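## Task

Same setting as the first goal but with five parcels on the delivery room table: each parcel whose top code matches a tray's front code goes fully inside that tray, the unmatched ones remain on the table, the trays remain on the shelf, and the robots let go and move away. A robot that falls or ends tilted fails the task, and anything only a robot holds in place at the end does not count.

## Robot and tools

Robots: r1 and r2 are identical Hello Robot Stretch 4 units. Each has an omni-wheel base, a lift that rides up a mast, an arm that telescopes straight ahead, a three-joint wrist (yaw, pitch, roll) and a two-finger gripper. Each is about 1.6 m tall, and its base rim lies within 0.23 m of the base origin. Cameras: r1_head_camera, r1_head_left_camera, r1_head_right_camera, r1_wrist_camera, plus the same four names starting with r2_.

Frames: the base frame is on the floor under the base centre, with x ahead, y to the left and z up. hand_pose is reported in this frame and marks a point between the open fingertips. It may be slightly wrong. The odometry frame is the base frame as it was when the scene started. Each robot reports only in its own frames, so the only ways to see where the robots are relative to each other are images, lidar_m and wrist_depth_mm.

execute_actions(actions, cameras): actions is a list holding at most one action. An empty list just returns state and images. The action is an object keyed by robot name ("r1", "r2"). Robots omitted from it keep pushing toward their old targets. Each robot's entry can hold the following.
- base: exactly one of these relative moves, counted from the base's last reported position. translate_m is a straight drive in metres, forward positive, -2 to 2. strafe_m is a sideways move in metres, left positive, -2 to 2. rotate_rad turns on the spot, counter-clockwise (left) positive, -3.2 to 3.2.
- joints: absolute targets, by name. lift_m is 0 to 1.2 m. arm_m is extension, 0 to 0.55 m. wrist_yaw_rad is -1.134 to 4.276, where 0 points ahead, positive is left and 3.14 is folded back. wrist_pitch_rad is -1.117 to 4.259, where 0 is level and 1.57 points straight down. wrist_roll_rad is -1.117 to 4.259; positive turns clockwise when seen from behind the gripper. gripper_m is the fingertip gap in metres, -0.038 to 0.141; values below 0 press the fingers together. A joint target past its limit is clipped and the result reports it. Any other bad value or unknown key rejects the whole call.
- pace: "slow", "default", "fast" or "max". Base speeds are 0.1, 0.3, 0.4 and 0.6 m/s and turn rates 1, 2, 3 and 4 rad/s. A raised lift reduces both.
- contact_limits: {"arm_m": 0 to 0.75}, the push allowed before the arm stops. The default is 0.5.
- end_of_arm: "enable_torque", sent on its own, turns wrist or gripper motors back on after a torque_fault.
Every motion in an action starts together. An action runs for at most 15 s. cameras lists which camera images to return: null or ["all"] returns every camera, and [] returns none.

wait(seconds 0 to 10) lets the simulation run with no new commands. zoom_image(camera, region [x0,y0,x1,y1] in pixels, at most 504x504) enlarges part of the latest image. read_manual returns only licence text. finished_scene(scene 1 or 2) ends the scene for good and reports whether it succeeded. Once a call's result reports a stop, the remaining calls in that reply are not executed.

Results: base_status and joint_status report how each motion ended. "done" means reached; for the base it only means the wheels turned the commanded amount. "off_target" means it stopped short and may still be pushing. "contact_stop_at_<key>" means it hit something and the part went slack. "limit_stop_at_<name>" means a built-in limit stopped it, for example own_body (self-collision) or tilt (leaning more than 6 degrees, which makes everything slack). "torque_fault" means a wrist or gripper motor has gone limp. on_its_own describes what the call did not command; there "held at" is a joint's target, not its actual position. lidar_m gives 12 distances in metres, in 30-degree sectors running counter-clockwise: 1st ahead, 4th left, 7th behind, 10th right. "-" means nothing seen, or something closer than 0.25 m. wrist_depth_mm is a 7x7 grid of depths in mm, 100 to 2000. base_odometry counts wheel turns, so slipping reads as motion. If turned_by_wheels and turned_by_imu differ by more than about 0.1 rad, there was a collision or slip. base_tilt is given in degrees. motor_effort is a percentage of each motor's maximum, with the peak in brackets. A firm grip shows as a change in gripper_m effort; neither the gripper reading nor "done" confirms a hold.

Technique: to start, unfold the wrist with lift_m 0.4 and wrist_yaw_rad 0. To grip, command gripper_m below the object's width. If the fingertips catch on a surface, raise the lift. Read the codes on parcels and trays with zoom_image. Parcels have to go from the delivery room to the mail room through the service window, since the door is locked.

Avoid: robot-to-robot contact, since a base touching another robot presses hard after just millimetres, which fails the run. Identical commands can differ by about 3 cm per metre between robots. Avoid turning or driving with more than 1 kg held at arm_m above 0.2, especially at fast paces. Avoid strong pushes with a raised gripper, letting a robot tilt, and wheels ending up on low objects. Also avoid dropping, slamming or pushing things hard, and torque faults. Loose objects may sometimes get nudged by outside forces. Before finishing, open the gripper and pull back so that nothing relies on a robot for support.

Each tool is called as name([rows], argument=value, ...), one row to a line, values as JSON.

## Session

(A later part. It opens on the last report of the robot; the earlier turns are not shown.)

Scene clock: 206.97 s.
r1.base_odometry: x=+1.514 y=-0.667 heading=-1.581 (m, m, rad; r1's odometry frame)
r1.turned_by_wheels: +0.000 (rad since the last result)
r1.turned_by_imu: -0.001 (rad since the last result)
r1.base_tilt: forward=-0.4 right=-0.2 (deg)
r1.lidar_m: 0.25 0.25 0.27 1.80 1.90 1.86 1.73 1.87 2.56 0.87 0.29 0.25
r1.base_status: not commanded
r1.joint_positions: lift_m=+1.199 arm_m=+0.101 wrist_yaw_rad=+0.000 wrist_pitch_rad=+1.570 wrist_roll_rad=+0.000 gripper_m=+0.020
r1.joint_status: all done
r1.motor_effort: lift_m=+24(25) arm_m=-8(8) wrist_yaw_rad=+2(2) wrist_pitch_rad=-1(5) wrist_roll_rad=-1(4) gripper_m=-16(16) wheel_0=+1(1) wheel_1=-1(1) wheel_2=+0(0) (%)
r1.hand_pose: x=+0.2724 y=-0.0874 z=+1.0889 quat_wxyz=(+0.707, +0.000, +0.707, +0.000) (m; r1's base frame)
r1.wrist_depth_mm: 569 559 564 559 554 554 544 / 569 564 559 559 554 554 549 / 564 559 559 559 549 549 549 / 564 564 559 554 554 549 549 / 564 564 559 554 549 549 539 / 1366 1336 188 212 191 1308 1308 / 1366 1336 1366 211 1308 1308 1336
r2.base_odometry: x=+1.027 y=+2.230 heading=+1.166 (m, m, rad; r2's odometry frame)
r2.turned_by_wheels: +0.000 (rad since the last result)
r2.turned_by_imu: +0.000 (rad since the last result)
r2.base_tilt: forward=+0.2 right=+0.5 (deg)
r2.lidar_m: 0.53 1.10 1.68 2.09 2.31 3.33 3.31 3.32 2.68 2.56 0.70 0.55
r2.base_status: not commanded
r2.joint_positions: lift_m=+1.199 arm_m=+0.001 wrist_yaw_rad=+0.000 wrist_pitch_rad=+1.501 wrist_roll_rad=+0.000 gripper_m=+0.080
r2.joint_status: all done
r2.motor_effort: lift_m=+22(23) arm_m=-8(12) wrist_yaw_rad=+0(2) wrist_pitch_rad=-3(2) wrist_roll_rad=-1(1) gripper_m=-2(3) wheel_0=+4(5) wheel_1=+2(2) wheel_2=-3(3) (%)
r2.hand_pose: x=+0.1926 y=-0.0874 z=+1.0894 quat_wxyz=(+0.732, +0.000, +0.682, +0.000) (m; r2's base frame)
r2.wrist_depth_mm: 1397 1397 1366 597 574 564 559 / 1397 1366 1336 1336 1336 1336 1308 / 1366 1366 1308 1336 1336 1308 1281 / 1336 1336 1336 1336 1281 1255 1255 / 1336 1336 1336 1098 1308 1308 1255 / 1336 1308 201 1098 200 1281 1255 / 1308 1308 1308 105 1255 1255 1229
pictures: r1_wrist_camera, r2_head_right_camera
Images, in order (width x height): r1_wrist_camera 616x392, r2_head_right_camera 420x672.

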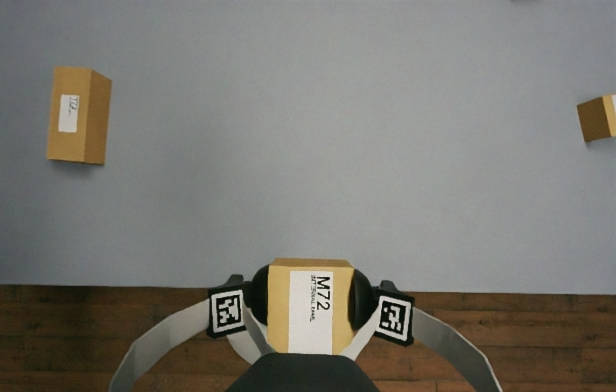

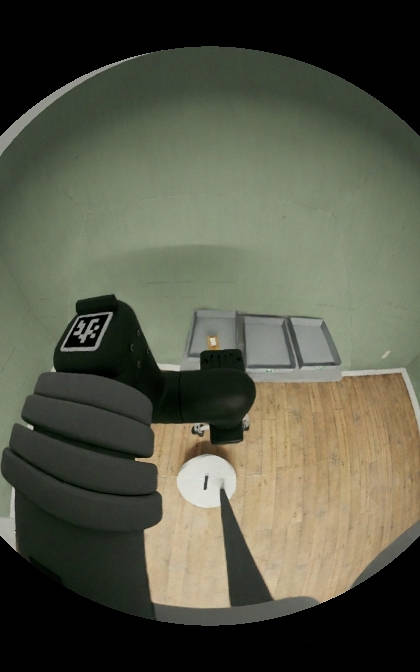

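execute_actions([
  {"r1":{"base":{"translate_m":-0.25}},"r2":{"base":{"rotate_rad":3.18},"joints":{"gripper_m":0.14}}},
], cameras=[])

execute_actions([
  {"r1":{"base":{"rotate_rad":-1.74}},"r2":{"base":{"translate_m":2.0}}},
], cameras=[])

execute_actions([
  {"r1":{"base":{"translate_m":1.2}},"r2":{"base":{"translate_m":0.6}}},
], cameras=["r2_head_right_camera"])

execute_actions([
  {"r1":{"base":{"strafe_m":1.15}}},
], cameras=["r1_head_right_camera"])

Scene clock: 222.27 s.
r1.base_odometry: x=+1.516 y=-0.417 heading=-1.581 (m, m, rad; r1's odometry frame)
r1.turned_by_wheels: +0.000 (rad since the last result)
r1.turned_by_imu: -0.001 (rad since the last result)
r1.base_tilt: forward=-0.4 right=-0.1 (deg)
r1.lidar_m: 0.41 0.43 0.61 1.81 1.87 1.62 1.52 1.60 2.17 2.43 0.67 0.45
r1.base_status: done
r1.joint_positions: lift_m=+1.199 arm_m=+0.101 wrist_yaw_rad=+0.000 wrist_pitch_rad=+1.570 wrist_roll_rad=+0.000 gripper_m=+0.020
r1.joint_status: not commanded
r1.motor_effort: lift_m=+24(24) arm_m=-8(8) wrist_yaw_rad=+2(2) wrist_pitch_rad=+0(1) wrist_roll_rad=-1(1) gripper_m=-16(14) wheel_0=-1(7) wheel_1=+0(6) wheel_2=+0(9) (%)
r1.hand_pose: x=+0.2724 y=-0.0874 z=+1.0889 quat_wxyz=(+0.707, +0.000, +0.707, +0.000) (m; r1's base frame)
r1.wrist_depth_mm: 564 569 559 559 554 549 549 / 564 559 564 559 554 554 549 / 1098 1336 1205 1160 1182 1138 1025 / 1366 1336 1366 1336 1336 1336 1336 / 1397 1366 1336 1138 1336 1336 1308 / 1366 1366 187 213 190 1336 1336 / 1397 1366 1336 211 1308 1336 1336
r2.base_odometry: x=+1.027 y=+2.230 heading=-1.938 (m, m, rad; r2's odometry frame)
r2.turned_by_wheels: +3.179 (rad since the last result)
r2.turned_by_imu: +3.210 (rad since the last result)
r2.base_tilt: forward=+0.2 right=+0.5 (deg)
r2.lidar_m: 3.19 3.19 2.67 2.27 0.67 0.54 0.53 1.14 1.80 2.07 2.35 3.30
r2.base_status: done
r2.joint_positions: lift_m=+1.199 arm_m=+0.001 wrist_yaw_rad=+0.000 wrist_pitch_rad=+1.501 wrist_roll_rad=+0.000 gripper_m=+0.140
r2.joint_status: all done
r2.motor_effort: lift_m=+23(23) arm_m=-8(8) wrist_yaw_rad=+1(0) wrist_pitch_rad=-2(1) wrist_roll_rad=-3(0) gripper_m=-1(5) wheel_0=-7(9) wheel_1=-3(8) wheel_2=-4(10) (%)
r2.hand_pose: x=+0.1926 y=-0.0874 z=+1.0894 quat_wxyz=(+0.732, +0.000, +0.682, +0.000) (m; r2's base frame)
r2.wrist_depth_mm: 1397 1397 1336 1366 1366 1336 1308 / 1366 1366 1366 1336 1336 1336 1308 / 1366 1336 1336 1308 1308 1308 1281 / 1366 1336 1308 1308 1281 1308 1281 / 1336 1308 1336 1098 1308 1281 1281 / 1308 1308 1078 1078 1281 216 1255 / 1308 1308 1308 105 1281 1255 1255
pictures: none
No camera images: the call's "cameras" was empty. Leave "cameras" out to get every camera's image.

Scene clock: 230.43 s.
r1.base_odometry: x=+1.516 y=-0.417 heading=+2.963 (m, m, rad; r1's odometry frame)
r1.turned_by_wheels: -1.740 (rad since the last result)
r1.turned_by_imu: -1.731 (rad since the last result)
r1.base_tilt: forward=-0.4 right=-0.1 (deg)
r1.lidar_m: 2.44 0.81 0.49 0.41 0.42 0.54 1.82 1.87 1.73 1.54 1.55 1.83
r1.base_status: done
r1.joint_positions: lift_m=+1.199 arm_m=+0.101 wrist_yaw_rad=+0.000 wrist_pitch_rad=+1.570 wrist_roll_rad=+0.000 gripper_m=+0.020
r1.joint_status: not commanded
r1.motor_effort: lift_m=+24(24) arm_m=-8(8) wrist_yaw_rad=+2(2) wrist_pitch_rad=+0(1) wrist_roll_rad=-1(1) gripper_m=-20(17) wheel_0=+1(7) wheel_1=+1(7) wheel_2=+1(5) (%)
r1.hand_pose: x=+0.2724 y=-0.0874 z=+1.0889 quat_wxyz=(+0.707, +0.000, +0.707, +0.000) (m; r1's base frame)
r1.wrist_depth_mm: 1366 1366 1366 1366 1336 1308 1336 / 1397 1336 1366 1336 1336 1308 1336 / 1366 1336 1336 1366 1336 1336 1336 / 1366 1366 1336 1308 1336 1336 1308 / 1366 1366 1336 1118 1336 1336 1336 / 1366 1336 188 212 190 1336 1308 / 1336 1366 1336 211 1336 1308 1336
r2.base_odometry: x=+0.309 y=+0.364 heading=-1.938 (m, m, rad; r2's odometry frame)
r2.turned_by_wheels: +0.000 (rad since the last result)
r2.turned_by_imu: +0.003 (rad since the last result)
r2.base_tilt: forward=+0.2 right=+0.5 (deg)
r2.lidar_m: 1.22 1.51 2.24 2.24 2.56 2.53 2.96 2.98 2.46 2.47 1.63 1.22
r2.base_status: done
r2.joint_positions: lift_m=+1.199 arm_m=+0.001 wrist_yaw_rad=+0.000 wrist_pitch_rad=+1.500 wrist_roll_rad=+0.000 gripper_m=+0.140
r2.joint_status: not commanded
r2.motor_effort: lift_m=+22(23) arm_m=-8(8) wrist_yaw_rad=+1(2) wrist_pitch_rad=-2(3) wrist_roll_rad=-1(1) gripper_m=+0(1) wheel_0=+4(11) wheel_1=+2(6) wheel_2=-3(14) (%)
r2.hand_pose: x=+0.1926 y=-0.0874 z=+1.0894 quat_wxyz=(+0.732, +0.000, +0.682, +0.000) (m; r2's base frame)
r2.wrist_depth_mm: 1366 1397 1366 1366 1336 1336 1308 / 1366 1366 1336 1336 1308 1336 1308 / 1366 1336 1336 1308 1308 1308 1308 / 1336 1366 1336 1336 1281 1308 1255 / 1336 1336 1308 1098 1281 1281 1255 / 1336 1308 1078 1078 1281 217 1255 / 1308 1281 1308 105 1255 1255 1255
pictures: none
No camera images: the call's "cameras" was empty. Leave "cameras" out to get every camera's image.

Scene clock: 235.90 s.
r1.base_odometry: x=+0.335 y=-0.204 heading=+2.963 (m, m, rad; r1's odometry frame)
r1.turned_by_wheels: +0.000 (rad since the last result)
r1.turned_by_imu: -0.005 (rad since the last result)
r1.base_tilt: forward=-0.4 right=-0.1 (deg)
r1.lidar_m: 1.27 1.29 1.43 2.94 0.74 0.79 1.55 2.42 1.48 1.30 1.33 1.43
r1.base_status: done
r1.joint_positions: lift_m=+1.199 arm_m=+0.101 wrist_yaw_rad=+0.000 wrist_pitch_rad=+1.570 wrist_roll_rad=+0.000 gripper_m=+0.020
r1.joint_status: not commanded
r1.motor_effort: lift_m=+23(24) arm_m=-7(7) wrist_yaw_rad=+2(2) wrist_pitch_rad=+0(0) wrist_roll_rad=-1(1) gripper_m=-17(16) wheel_0=+1(8) wheel_1=-1(5) wheel_2=+2(11) (%)
r1.hand_pose: x=+0.2724 y=-0.0874 z=+1.0889 quat_wxyz=(+0.707, +0.000, +0.707, +0.000) (m; r1's base frame)
r1.wrist_depth_mm: 1366 1366 1366 1336 1336 1336 1336 / 1366 1366 1366 1336 1336 1336 1336 / 1366 1336 1336 1336 1366 1336 1308 / 1336 1397 1336 1366 1336 1336 1308 / 1366 1366 1366 1118 1336 1336 1308 / 1366 1366 187 212 190 1308 1336 / 1366 1366 1366 211 1366 1336 1308
r2.base_odometry: x=+0.094 y=-0.196 heading=-1.938 (m, m, rad; r2's odometry frame)
r2.turned_by_wheels: +0.000 (rad since the last result)
r2.turned_by_imu: +0.001 (rad since the last result)
r2.base_tilt: forward=+0.2 right=+0.5 (deg)
r2.lidar_m: 0.62 0.84 1.39 2.12 2.40 3.58 3.54 3.12 2.61 1.61 0.74 0.63
r2.base_status: done
r2.joint_positions: lift_m=+1.199 arm_m=+0.001 wrist_yaw_rad=+0.000 wrist_pitch_rad=+1.500 wrist_roll_rad=+0.000 gripper_m=+0.140
r2.joint_status: not commanded
r2.motor_effort: lift_m=+22(22) arm_m=-8(8) wrist_yaw_rad=+0(2) wrist_pitch_rad=-2(2) wrist_roll_rad=-2(1) gripper_m=+2(0) wheel_0=+4(9) wheel_1=+2(8) wheel_2=-3(14) (%)
r2.hand_pose: x=+0.1925 y=-0.0874 z=+1.0894 quat_wxyz=(+0.732, +0.000, +0.682, +0.000) (m; r2's base frame)
r2.wrist_depth_mm: 1397 1281 1160 1042 931 854 788 / 1366 1366 1366 1336 1229 1118 1008 / 1336 1336 1336 1336 1308 1308 1281 / 1366 1336 1308 1308 1308 1308 1281 / 1336 1308 1308 1098 1281 1281 1281 / 1308 1308 1078 1078 1281 217 1281 / 1308 1308 1281 105 1255 1255 1255
pictures: r2_head_right_camera
Images, in order (width x height): r2_head_right_camera 420x672.

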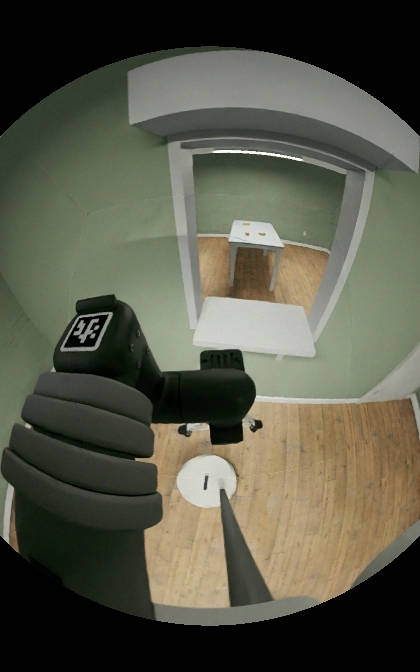

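Scene clock: 241.07 s.
r1.base_odometry: x=+0.131 y=-1.336 heading=+2.963 (m, m, rad; r1's odometry frame)
r1.turned_by_wheels: +0.000 (rad since the last result)
r1.turned_by_imu: -0.002 (rad since the last result)
r1.base_tilt: forward=-0.4 right=-0.2 (deg)
r1.lidar_m: 0.94 0.95 1.33 2.30 2.26 0.59 0.51 0.53 0.65 2.43 1.95 1.17
r1.base_status: done
r1.joint_positions: lift_m=+1.199 arm_m=+0.101 wrist_yaw_rad=+0.000 wrist_pitch_rad=+1.570 wrist_roll_rad=+0.000 gripper_m=+0.020
r1.joint_status: not commanded
r1.motor_effort: lift_m=+23(23) arm_m=-7(7) wrist_yaw_rad=+2(2) wrist_pitch_rad=+0(0) wrist_roll_rad=-2(1) gripper_m=-16(21) wheel_0=+0(8) wheel_1=+1(9) wheel_2=+1(2) (%)
r1.hand_pose: x=+0.2724 y=-0.0874 z=+1.0889 quat_wxyz=(+0.707, +0.000, +0.707, +0.000) (m; r1's base frame)
r1.wrist_depth_mm: 1336 1366 1336 1336 1336 1336 1308 / 1366 1366 1366 1366 1336 1308 1308 / 1397 1366 1366 1336 1336 1336 1336 / 1366 1366 1366 1366 1336 1336 1308 / 1366 1336 1336 1118 1336 1336 1308 / 1366 1366 187 213 191 1336 1308 / 1336 1366 1336 211 1336 1308 1308
r2.base_odometry: x=+0.094 y=-0.196 heading=-1.938 (m, m, rad; r2's odometry frame)
r2.turned_by_wheels: +0.000 (rad since the last result)
r2.turned_by_imu: -0.001 (rad since the last result)
r2.base_tilt: forward=+0.2 right=+0.5 (deg)
r2.lidar_m: 0.62 0.86 1.39 2.13 2.42 3.55 3.55 3.15 2.61 1.64 0.77 0.62
r2.base_status: not commanded
r2.joint_positions: lift_m=+1.199 arm_m=+0.001 wrist_yaw_rad=+0.000 wrist_pitch_rad=+1.500 wrist_roll_rad=+0.000 gripper_m=+0.140
r2.joint_status: not commanded
r2.motor_effort: lift_m=+22(22) arm_m=-8(8) wrist_yaw_rad=+0(1) wrist_pitch_rad=-2(2) wrist_roll_rad=-2(3) gripper_m=-1(1) wheel_0=+3(4) wheel_1=+2(1) wheel_2=-3(3) (%)
r2.hand_pose: x=+0.1925 y=-0.0874 z=+1.0894 quat_wxyz=(+0.732, +0.000, +0.682, +0.000) (m; r2's base frame)
r2.wrist_depth_mm: 1366 1308 1160 1042 931 842 788 / 1397 1397 1366 1336 1255 1118 1008 / 1366 1336 1366 1336 1308 1308 1281 / 1336 1336 1308 1308 1281 1281 1281 / 1336 1308 1308 1098 1308 1281 1255 / 1336 1308 1098 1078 1281 216 1255 / 1308 1281 1308 105 1281 1255 1229
pictures: r1_head_right_camera
Images, in order (width x height): r1_head_right_camera 420x672.

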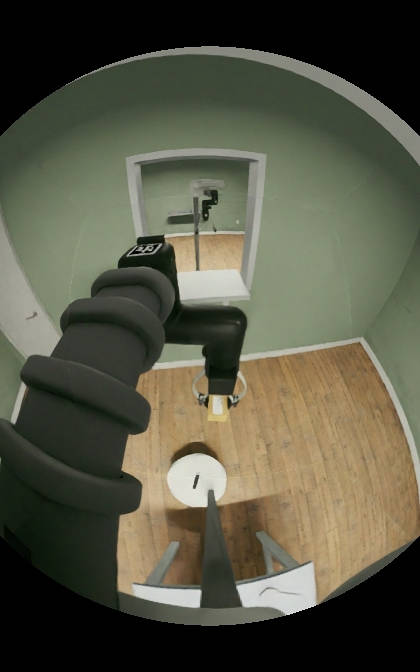

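execute_actions([
  {"r1":{"base":{"translate_m":0.5},"joints":{"arm_m":0.55}}},
], cameras=[])

execute_actions([
  {"r1":{"joints":{"lift_m":1.06}}},
], cameras=[])

execute_actions([
  {"r1":{"joints":{"gripper_m":0.12}}},
], cameras=[])

execute_actions([
  {"r1":{"joints":{"lift_m":1.2,"arm_m":0.0}}},
], cameras=[])

execute_actions([
  {"r1":{"base":{"translate_m":-0.3}},"r2":{"joints":{"arm_m":0.35}}},
], cameras=["r2_wrist_camera"])

Scene clock: 250.83 s.
r1.base_odometry: x=-0.361 y=-1.247 heading=+2.963 (m, m, rad; r1's odometry frame)
r1.turned_by_wheels: +0.000 (rad since the last result)
r1.turned_by_imu: -0.003 (rad since the last result)
r1.base_tilt: forward=-0.3 right=-0.1 (deg)
r1.lidar_m: 0.45 0.42 0.72 1.32 2.39 2.89 1.00 1.02 2.65 2.36 1.12 0.49
r1.base_status: done
r1.joint_positions: lift_m=+1.199 arm_m=+0.546 wrist_yaw_rad=+0.000 wrist_pitch_rad=+1.570 wrist_roll_rad=+0.000 gripper_m=+0.020
r1.joint_status: all done
joint sent to its limit — the command would take r1.arm_m past its upper limit, so that joint was sent only as far as its limit.
r1.motor_effort: lift_m=+23(23) arm_m=+7(8) wrist_yaw_rad=+1(1) wrist_pitch_rad=+1(1) wrist_roll_rad=-1(1) gripper_m=-18(16) wheel_0=+0(6) wheel_1=+2(5) wheel_2=+1(9) (%)
r1.hand_pose: x=+0.7177 y=-0.0874 z=+1.0889 quat_wxyz=(+0.707, +0.000, +0.707, +0.000) (m; r1's base frame)
r1.wrist_depth_mm: 1366 1366 1366 1281 1336 1308 1336 / 1366 1336 1366 1366 1336 1336 1336 / 1397 1336 413 413 413 1308 1336 / 418 415 415 413 410 322 215 / 415 418 415 410 410 312 218 / 421 418 188 213 190 330 228 / 421 415 415 211 410 319 238
r2.base_odometry: x=+0.094 y=-0.196 heading=-1.938 (m, m, rad; r2's odometry frame)
r2.turned_by_wheels: +0.000 (rad since the last result)
r2.turned_by_imu: -0.001 (rad since the last result)
r2.base_tilt: forward=+0.1 right=+0.5 (deg)
r2.lidar_m: 0.60 0.84 1.37 2.12 2.42 3.55 3.56 3.13 2.60 1.60 0.75 0.63
r2.base_status: not commanded
r2.joint_positions: lift_m=+1.199 arm_m=+0.001 wrist_yaw_rad=+0.000 wrist_pitch_rad=+1.500 wrist_roll_rad=+0.000 gripper_m=+0.140
r2.joint_status: not commanded
r2.motor_effort: lift_m=+22(22) arm_m=-8(8) wrist_yaw_rad=+2(0) wrist_pitch_rad=-2(2) wrist_roll_rad=-2(1) gripper_m=+0(0) wheel_0=+4(4) wheel_1=+1(1) wheel_2=-3(3) (%)
r2.hand_pose: x=+0.1925 y=-0.0874 z=+1.0894 quat_wxyz=(+0.732, +0.000, +0.682, +0.000) (m; r2's base frame)
r2.wrist_depth_mm: 1366 1281 1160 1042 931 854 788 / 1366 1366 1366 1336 1229 1118 1008 / 1366 1336 1336 1308 1336 1308 1281 / 1366 1336 1336 1308 1336 1281 1281 / 1336 1308 1308 1078 1281 1281 1281 / 1308 1281 1098 1078 1281 217 1255 / 1308 1308 1281 105 1281 1255 1229
pictures: none
No camera images: the call's "cameras" was empty. Leave "cameras" out to get every camera's image.

Scene clock: 252.47 s.
r1.base_odometry: x=-0.361 y=-1.247 heading=+2.963 (m, m, rad; r1's odometry frame)
r1.turned_by_wheels: +0.000 (rad since the last result)
r1.turned_by_imu: +0.000 (rad since the last result)
r1.base_tilt: forward=-0.4 right=-0.2 (deg)
r1.lidar_m: 0.44 0.45 0.71 1.35 2.41 2.92 1.01 1.03 2.63 2.34 1.10 0.52
r1.base_status: not commanded
r1.joint_positions: lift_m=+1.060 arm_m=+0.546 wrist_yaw_rad=+0.000 wrist_pitch_rad=+1.570 wrist_roll_rad=+0.000 gripper_m=+0.020
r1.joint_status: all done
r1.motor_effort: lift_m=+17(22) arm_m=+7(7) wrist_yaw_rad=+1(1) wrist_pitch_rad=+1(1) wrist_roll_rad=-1(1) gripper_m=-17(15) wheel_0=+0(0) wheel_1=+1(2) wheel_2=+1(1) (%)
r1.hand_pose: x=+0.7177 y=-0.0874 z=+0.9500 quat_wxyz=(+0.707, +0.000, +0.707, +0.000) (m; r1's base frame)
r1.wrist_depth_mm: 1205 1205 1229 1182 1182 1182 1182 / 1229 1205 276 273 272 1182 1182 / 278 277 274 273 272 271 1182 / 277 276 274 272 271 270 216 / 277 274 273 272 271 268 219 / 277 276 188 213 190 268 228 / 276 273 273 211 270 268 237
r2.base_odometry: x=+0.094 y=-0.196 heading=-1.938 (m, m, rad; r2's odometry frame)
r2.turned_by_wheels: +0.000 (rad since the last result)
r2.turned_by_imu: +0.000 (rad since the last result)
r2.base_tilt: forward=+0.2 right=+0.6 (deg)
r2.lidar_m: 0.63 0.86 1.40 2.14 2.40 3.56 3.56 3.15 2.58 1.64 0.79 0.62
r2.base_status: not commanded
r2.joint_positions: lift_m=+1.199 arm_m=+0.001 wrist_yaw_rad=+0.000 wrist_pitch_rad=+1.500 wrist_roll_rad=+0.000 gripper_m=+0.140
r2.joint_status: not commanded
r2.motor_effort: lift_m=+22(22) arm_m=-8(8) wrist_yaw_rad=+2(0) wrist_pitch_rad=-2(3) wrist_roll_rad=-2(2) gripper_m=+0(0) wheel_0=+4(4) wheel_1=+1(2) wheel_2=-3(3) (%)
r2.hand_pose: x=+0.1925 y=-0.0874 z=+1.0894 quat_wxyz=(+0.732, +0.000, +0.682, +0.000) (m; r2's base frame)
r2.wrist_depth_mm: 1366 1281 1160 1042 931 854 788 / 1366 1397 1336 1308 1255 1118 1025 / 1366 1336 1366 1336 1308 1308 1281 / 1366 1336 1336 1308 1308 1308 1281 / 1336 1336 1308 1098 1308 1281 1255 / 1308 1308 1078 1078 1255 217 1255 / 1308 1308 1308 105 1255 1255 1255
pictures: none
No camera images: the call's "cameras" was empty. Leave "cameras" out to get every camera's image.

Scene clock: 254.33 s.
r1.base_odometry: x=-0.361 y=-1.247 heading=+2.963 (m, m, rad; r1's odometry frame)
r1.turned_by_wheels: +0.000 (rad since the last result)
r1.turned_by_imu: +0.000 (rad since the last result)
r1.base_tilt: forward=-0.4 right=-0.1 (deg)
r1.lidar_m: 0.48 0.47 0.70 1.35 2.38 2.89 1.00 1.02 2.63 2.33 1.09 0.54
r1.base_status: not commanded
r1.joint_positions: lift_m=+1.060 arm_m=+0.546 wrist_yaw_rad=+0.000 wrist_pitch_rad=+1.570 wrist_roll_rad=+0.000 gripper_m=+0.120
r1.joint_status: all done
r1.motor_effort: lift_m=+17(17) arm_m=+7(7) wrist_yaw_rad=+1(1) wrist_pitch_rad=+1(1) wrist_roll_rad=-1(1) gripper_m=+1(15) wheel_0=+0(1) wheel_1=+2(2) wheel_2=+1(1) (%)
r1.hand_pose: x=+0.7177 y=-0.0874 z=+0.9500 quat_wxyz=(+0.707, +0.000, +0.707, +0.000) (m; r1's base frame)
r1.wrist_depth_mm: 1229 1205 1205 1182 1205 1205 1182 / 1205 1205 274 273 272 1182 1182 / 277 277 274 273 273 271 1160 / 277 276 274 272 271 270 216 / 277 276 273 272 271 271 220 / 277 274 213 221 270 267 228 / 277 274 274 145 270 268 237
r2.base_odometry: x=+0.094 y=-0.196 heading=-1.938 (m, m, rad; r2's odometry frame)
r2.turned_by_wheels: +0.000 (rad since the last result)
r2.turned_by_imu: +0.000 (rad since the last result)
r2.base_tilt: forward=+0.1 right=+0.5 (deg)
r2.lidar_m: 0.64 0.86 1.38 2.12 2.38 3.54 3.56 3.16 2.59 1.63 0.77 0.63
r2.base_status: not commanded
r2.joint_positions: lift_m=+1.199 arm_m=+0.001 wrist_yaw_rad=+0.000 wrist_pitch_rad=+1.500 wrist_roll_rad=+0.000 gripper_m=+0.140
r2.joint_status: not commanded
r2.motor_effort: lift_m=+22(22) arm_m=-8(8) wrist_yaw_rad=+2(1) wrist_pitch_rad=-3(2) wrist_roll_rad=-2(1) gripper_m=-1(1) wheel_0=+3(3) wheel_1=+2(1) wheel_2=-3(3) (%)
r2.hand_pose: x=+0.1925 y=-0.0874 z=+1.0894 quat_wxyz=(+0.732, +0.000, +0.682, +0.000) (m; r2's base frame)
r2.wrist_depth_mm: 1366 1281 1160 1025 931 854 778 / 1366 1366 1366 1336 1255 1118 1008 / 1366 1336 1336 1308 1308 1281 1281 / 1366 1336 1336 1308 1308 1308 1308 / 1336 1336 1308 1098 1281 1281 1281 / 1336 1308 1098 1098 1281 217 1255 / 1308 1281 1281 105 1255 1229 1255
pictures: none
No camera images: the call's "cameras" was empty. Leave "cameras" out to get every camera's image.

Scene clock: 257.00 s.
r1.base_odometry: x=-0.361 y=-1.247 heading=+2.963 (m, m, rad; r1's odometry frame)
r1.turned_by_wheels: +0.000 (rad since the last result)
r1.turned_by_imu: -0.001 (rad since the last result)
r1.base_tilt: forward=-0.5 right=-0.2 (deg)
r1.lidar_m: 0.46 0.47 0.72 1.34 2.42 2.89 1.00 1.06 2.61 2.34 1.11 0.57
r1.base_status: not commanded
r1.joint_positions: lift_m=+1.199 arm_m=+0.001 wrist_yaw_rad=+0.000 wrist_pitch_rad=+1.570 wrist_roll_rad=+0.000 gripper_m=+0.120
r1.joint_status: all done
r1.motor_effort: lift_m=+24(25) arm_m=-8(7) wrist_yaw_rad=+2(1) wrist_pitch_rad=-1(0) wrist_roll_rad=-1(1) gripper_m=-2(0) wheel_0=+0(0) wheel_1=+2(2) wheel_2=+1(1) (%)
r1.hand_pose: x=+0.1724 y=-0.0874 z=+1.0889 quat_wxyz=(+0.707, +0.000, +0.707, +0.000) (m; r1's base frame)
r1.wrist_depth_mm: 676 732 788 842 917 1025 1118 / 931 1008 1138 1255 1336 1366 1336 / 1366 1366 1336 1336 1308 1366 1336 / 1366 1336 1366 1336 1336 1308 1336 / 1397 1366 1118 1098 1281 1308 1308 / 1366 1336 214 1138 1308 1308 1336 / 1336 1366 1336 145 1336 1336 1336
r2.base_odometry: x=+0.094 y=-0.196 heading=-1.938 (m, m, rad; r2's odometry frame)
r2.turned_by_wheels: +0.000 (rad since the last result)
r2.turned_by_imu: +0.000 (rad since the last result)
r2.base_tilt: forward=+0.1 right=+0.5 (deg)
r2.lidar_m: 0.63 0.84 1.38 2.13 2.39 3.56 3.56 3.15 2.58 1.64 0.77 0.64
r2.base_status: not commanded
r2.joint_positions: lift_m=+1.199 arm_m=+0.001 wrist_yaw_rad=+0.000 wrist_pitch_rad=+1.500 wrist_roll_rad=+0.000 gripper_m=+0.140
r2.joint_status: not commanded
r2.motor_effort: lift_m=+22(22) arm_m=-8(8) wrist_yaw_rad=+0(1) wrist_pitch_rad=-2(2) wrist_roll_rad=-1(3) gripper_m=-1(1) wheel_0=+4(3) wheel_1=+2(1) wheel_2=-3(3) (%)
r2.hand_pose: x=+0.1925 y=-0.0874 z=+1.0894 quat_wxyz=(+0.732, +0.000, +0.682, +0.000) (m; r2's base frame)
r2.wrist_depth_mm: 1397 1308 1160 1042 931 854 778 / 1397 1366 1336 1336 1255 1138 1008 / 1336 1336 1336 1336 1308 1308 1281 / 1366 1336 1308 1336 1308 1281 1255 / 1336 1308 1308 1098 1308 1281 1281 / 1336 1336 1098 1078 1281 217 1255 / 1336 1308 1281 105 1281 1255 1255
pictures: none
No camera images: the call's "cameras" was empty. Leave "cameras" out to get every camera's image.

Scene clock: 259.47 s.
r1.base_odometry: x=-0.066 y=-1.300 heading=+2.963 (m, m, rad; r1's odometry frame)
r1.turned_by_wheels: +0.000 (rad since the last result)
r1.turned_by_imu: +0.000 (rad since the last result)
r1.base_tilt: forward=-0.4 right=-0.1 (deg)
r1.lidar_m: 0.75 0.77 1.09 1.98 2.36 2.84 0.69 0.70 2.71 2.40 1.58 0.85
r1.base_status: done
r1.joint_positions: lift_m=+1.199 arm_m=+0.001 wrist_yaw_rad=+0.000 wrist_pitch_rad=+1.570 wrist_roll_rad=+0.000 gripper_m=+0.120
r1.joint_status: not commanded
r1.motor_effort: lift_m=+24(24) arm_m=-7(8) wrist_yaw_rad=+2(2) wrist_pitch_rad=-1(1) wrist_roll_rad=-1(1) gripper_m=+1(3) wheel_0=-1(3) wheel_1=-2(5) wheel_2=+0(11) (%)
r1.hand_pose: x=+0.1723 y=-0.0874 z=+1.0889 quat_wxyz=(+0.707, +0.000, +0.707, +0.000) (m; r1's base frame)
r1.wrist_depth_mm: 1182 1281 1336 1336 1336 1308 1336 / 1397 1336 1366 1336 1336 1336 1336 / 1336 1366 1336 1336 1308 1308 1308 / 1397 1366 1366 1336 1336 1336 1336 / 1366 1366 1118 1098 1336 1366 1336 / 1366 1336 213 1118 1336 1308 1308 / 1366 1336 1336 145 1366 1336 1308
r2.base_odometry: x=+0.094 y=-0.196 heading=-1.938 (m, m, rad; r2's odometry frame)
r2.turned_by_wheels: +0.000 (rad since the last result)
r2.turned_by_imu: +0.000 (rad since the last result)
r2.base_tilt: forward=+0.2 right=+0.5 (deg)
r2.lidar_m: 0.63 0.86 1.38 2.13 2.41 3.58 3.55 3.14 2.59 1.62 0.77 0.63
r2.base_status: not commanded
r2.joint_positions: lift_m=+1.199 arm_m=+0.349 wrist_yaw_rad=+0.000 wrist_pitch_rad=+1.500 wrist_roll_rad=+0.000 gripper_m=+0.140
r2.joint_status: all done
r2.motor_effort: lift_m=+22(22) arm_m=+8(6) wrist_yaw_rad=+1(0) wrist_pitch_rad=-1(3) wrist_roll_rad=+1(1) gripper_m=+1(1) wheel_0=+3(3) wheel_1=+1(2) wheel_2=-3(3) (%)
r2.hand_pose: x=+0.5399 y=-0.0874 z=+1.0894 quat_wxyz=(+0.732, +0.000, +0.682, +0.000) (m; r2's base frame)
r2.wrist_depth_mm: 512 442 392 433 387 424 421 / 917 715 574 427 424 421 418 / 1366 1336 1118 424 421 415 415 / 1336 1336 1336 1308 1281 415 410 / 1336 1336 1308 1281 1281 1255 1281 / 1308 1308 1281 1281 1281 217 1255 / 1336 1308 1281 105 1281 1255 1255
pictures: r2_wrist_camera
Images, in order (width x height): r2_wrist_camera 616x392.

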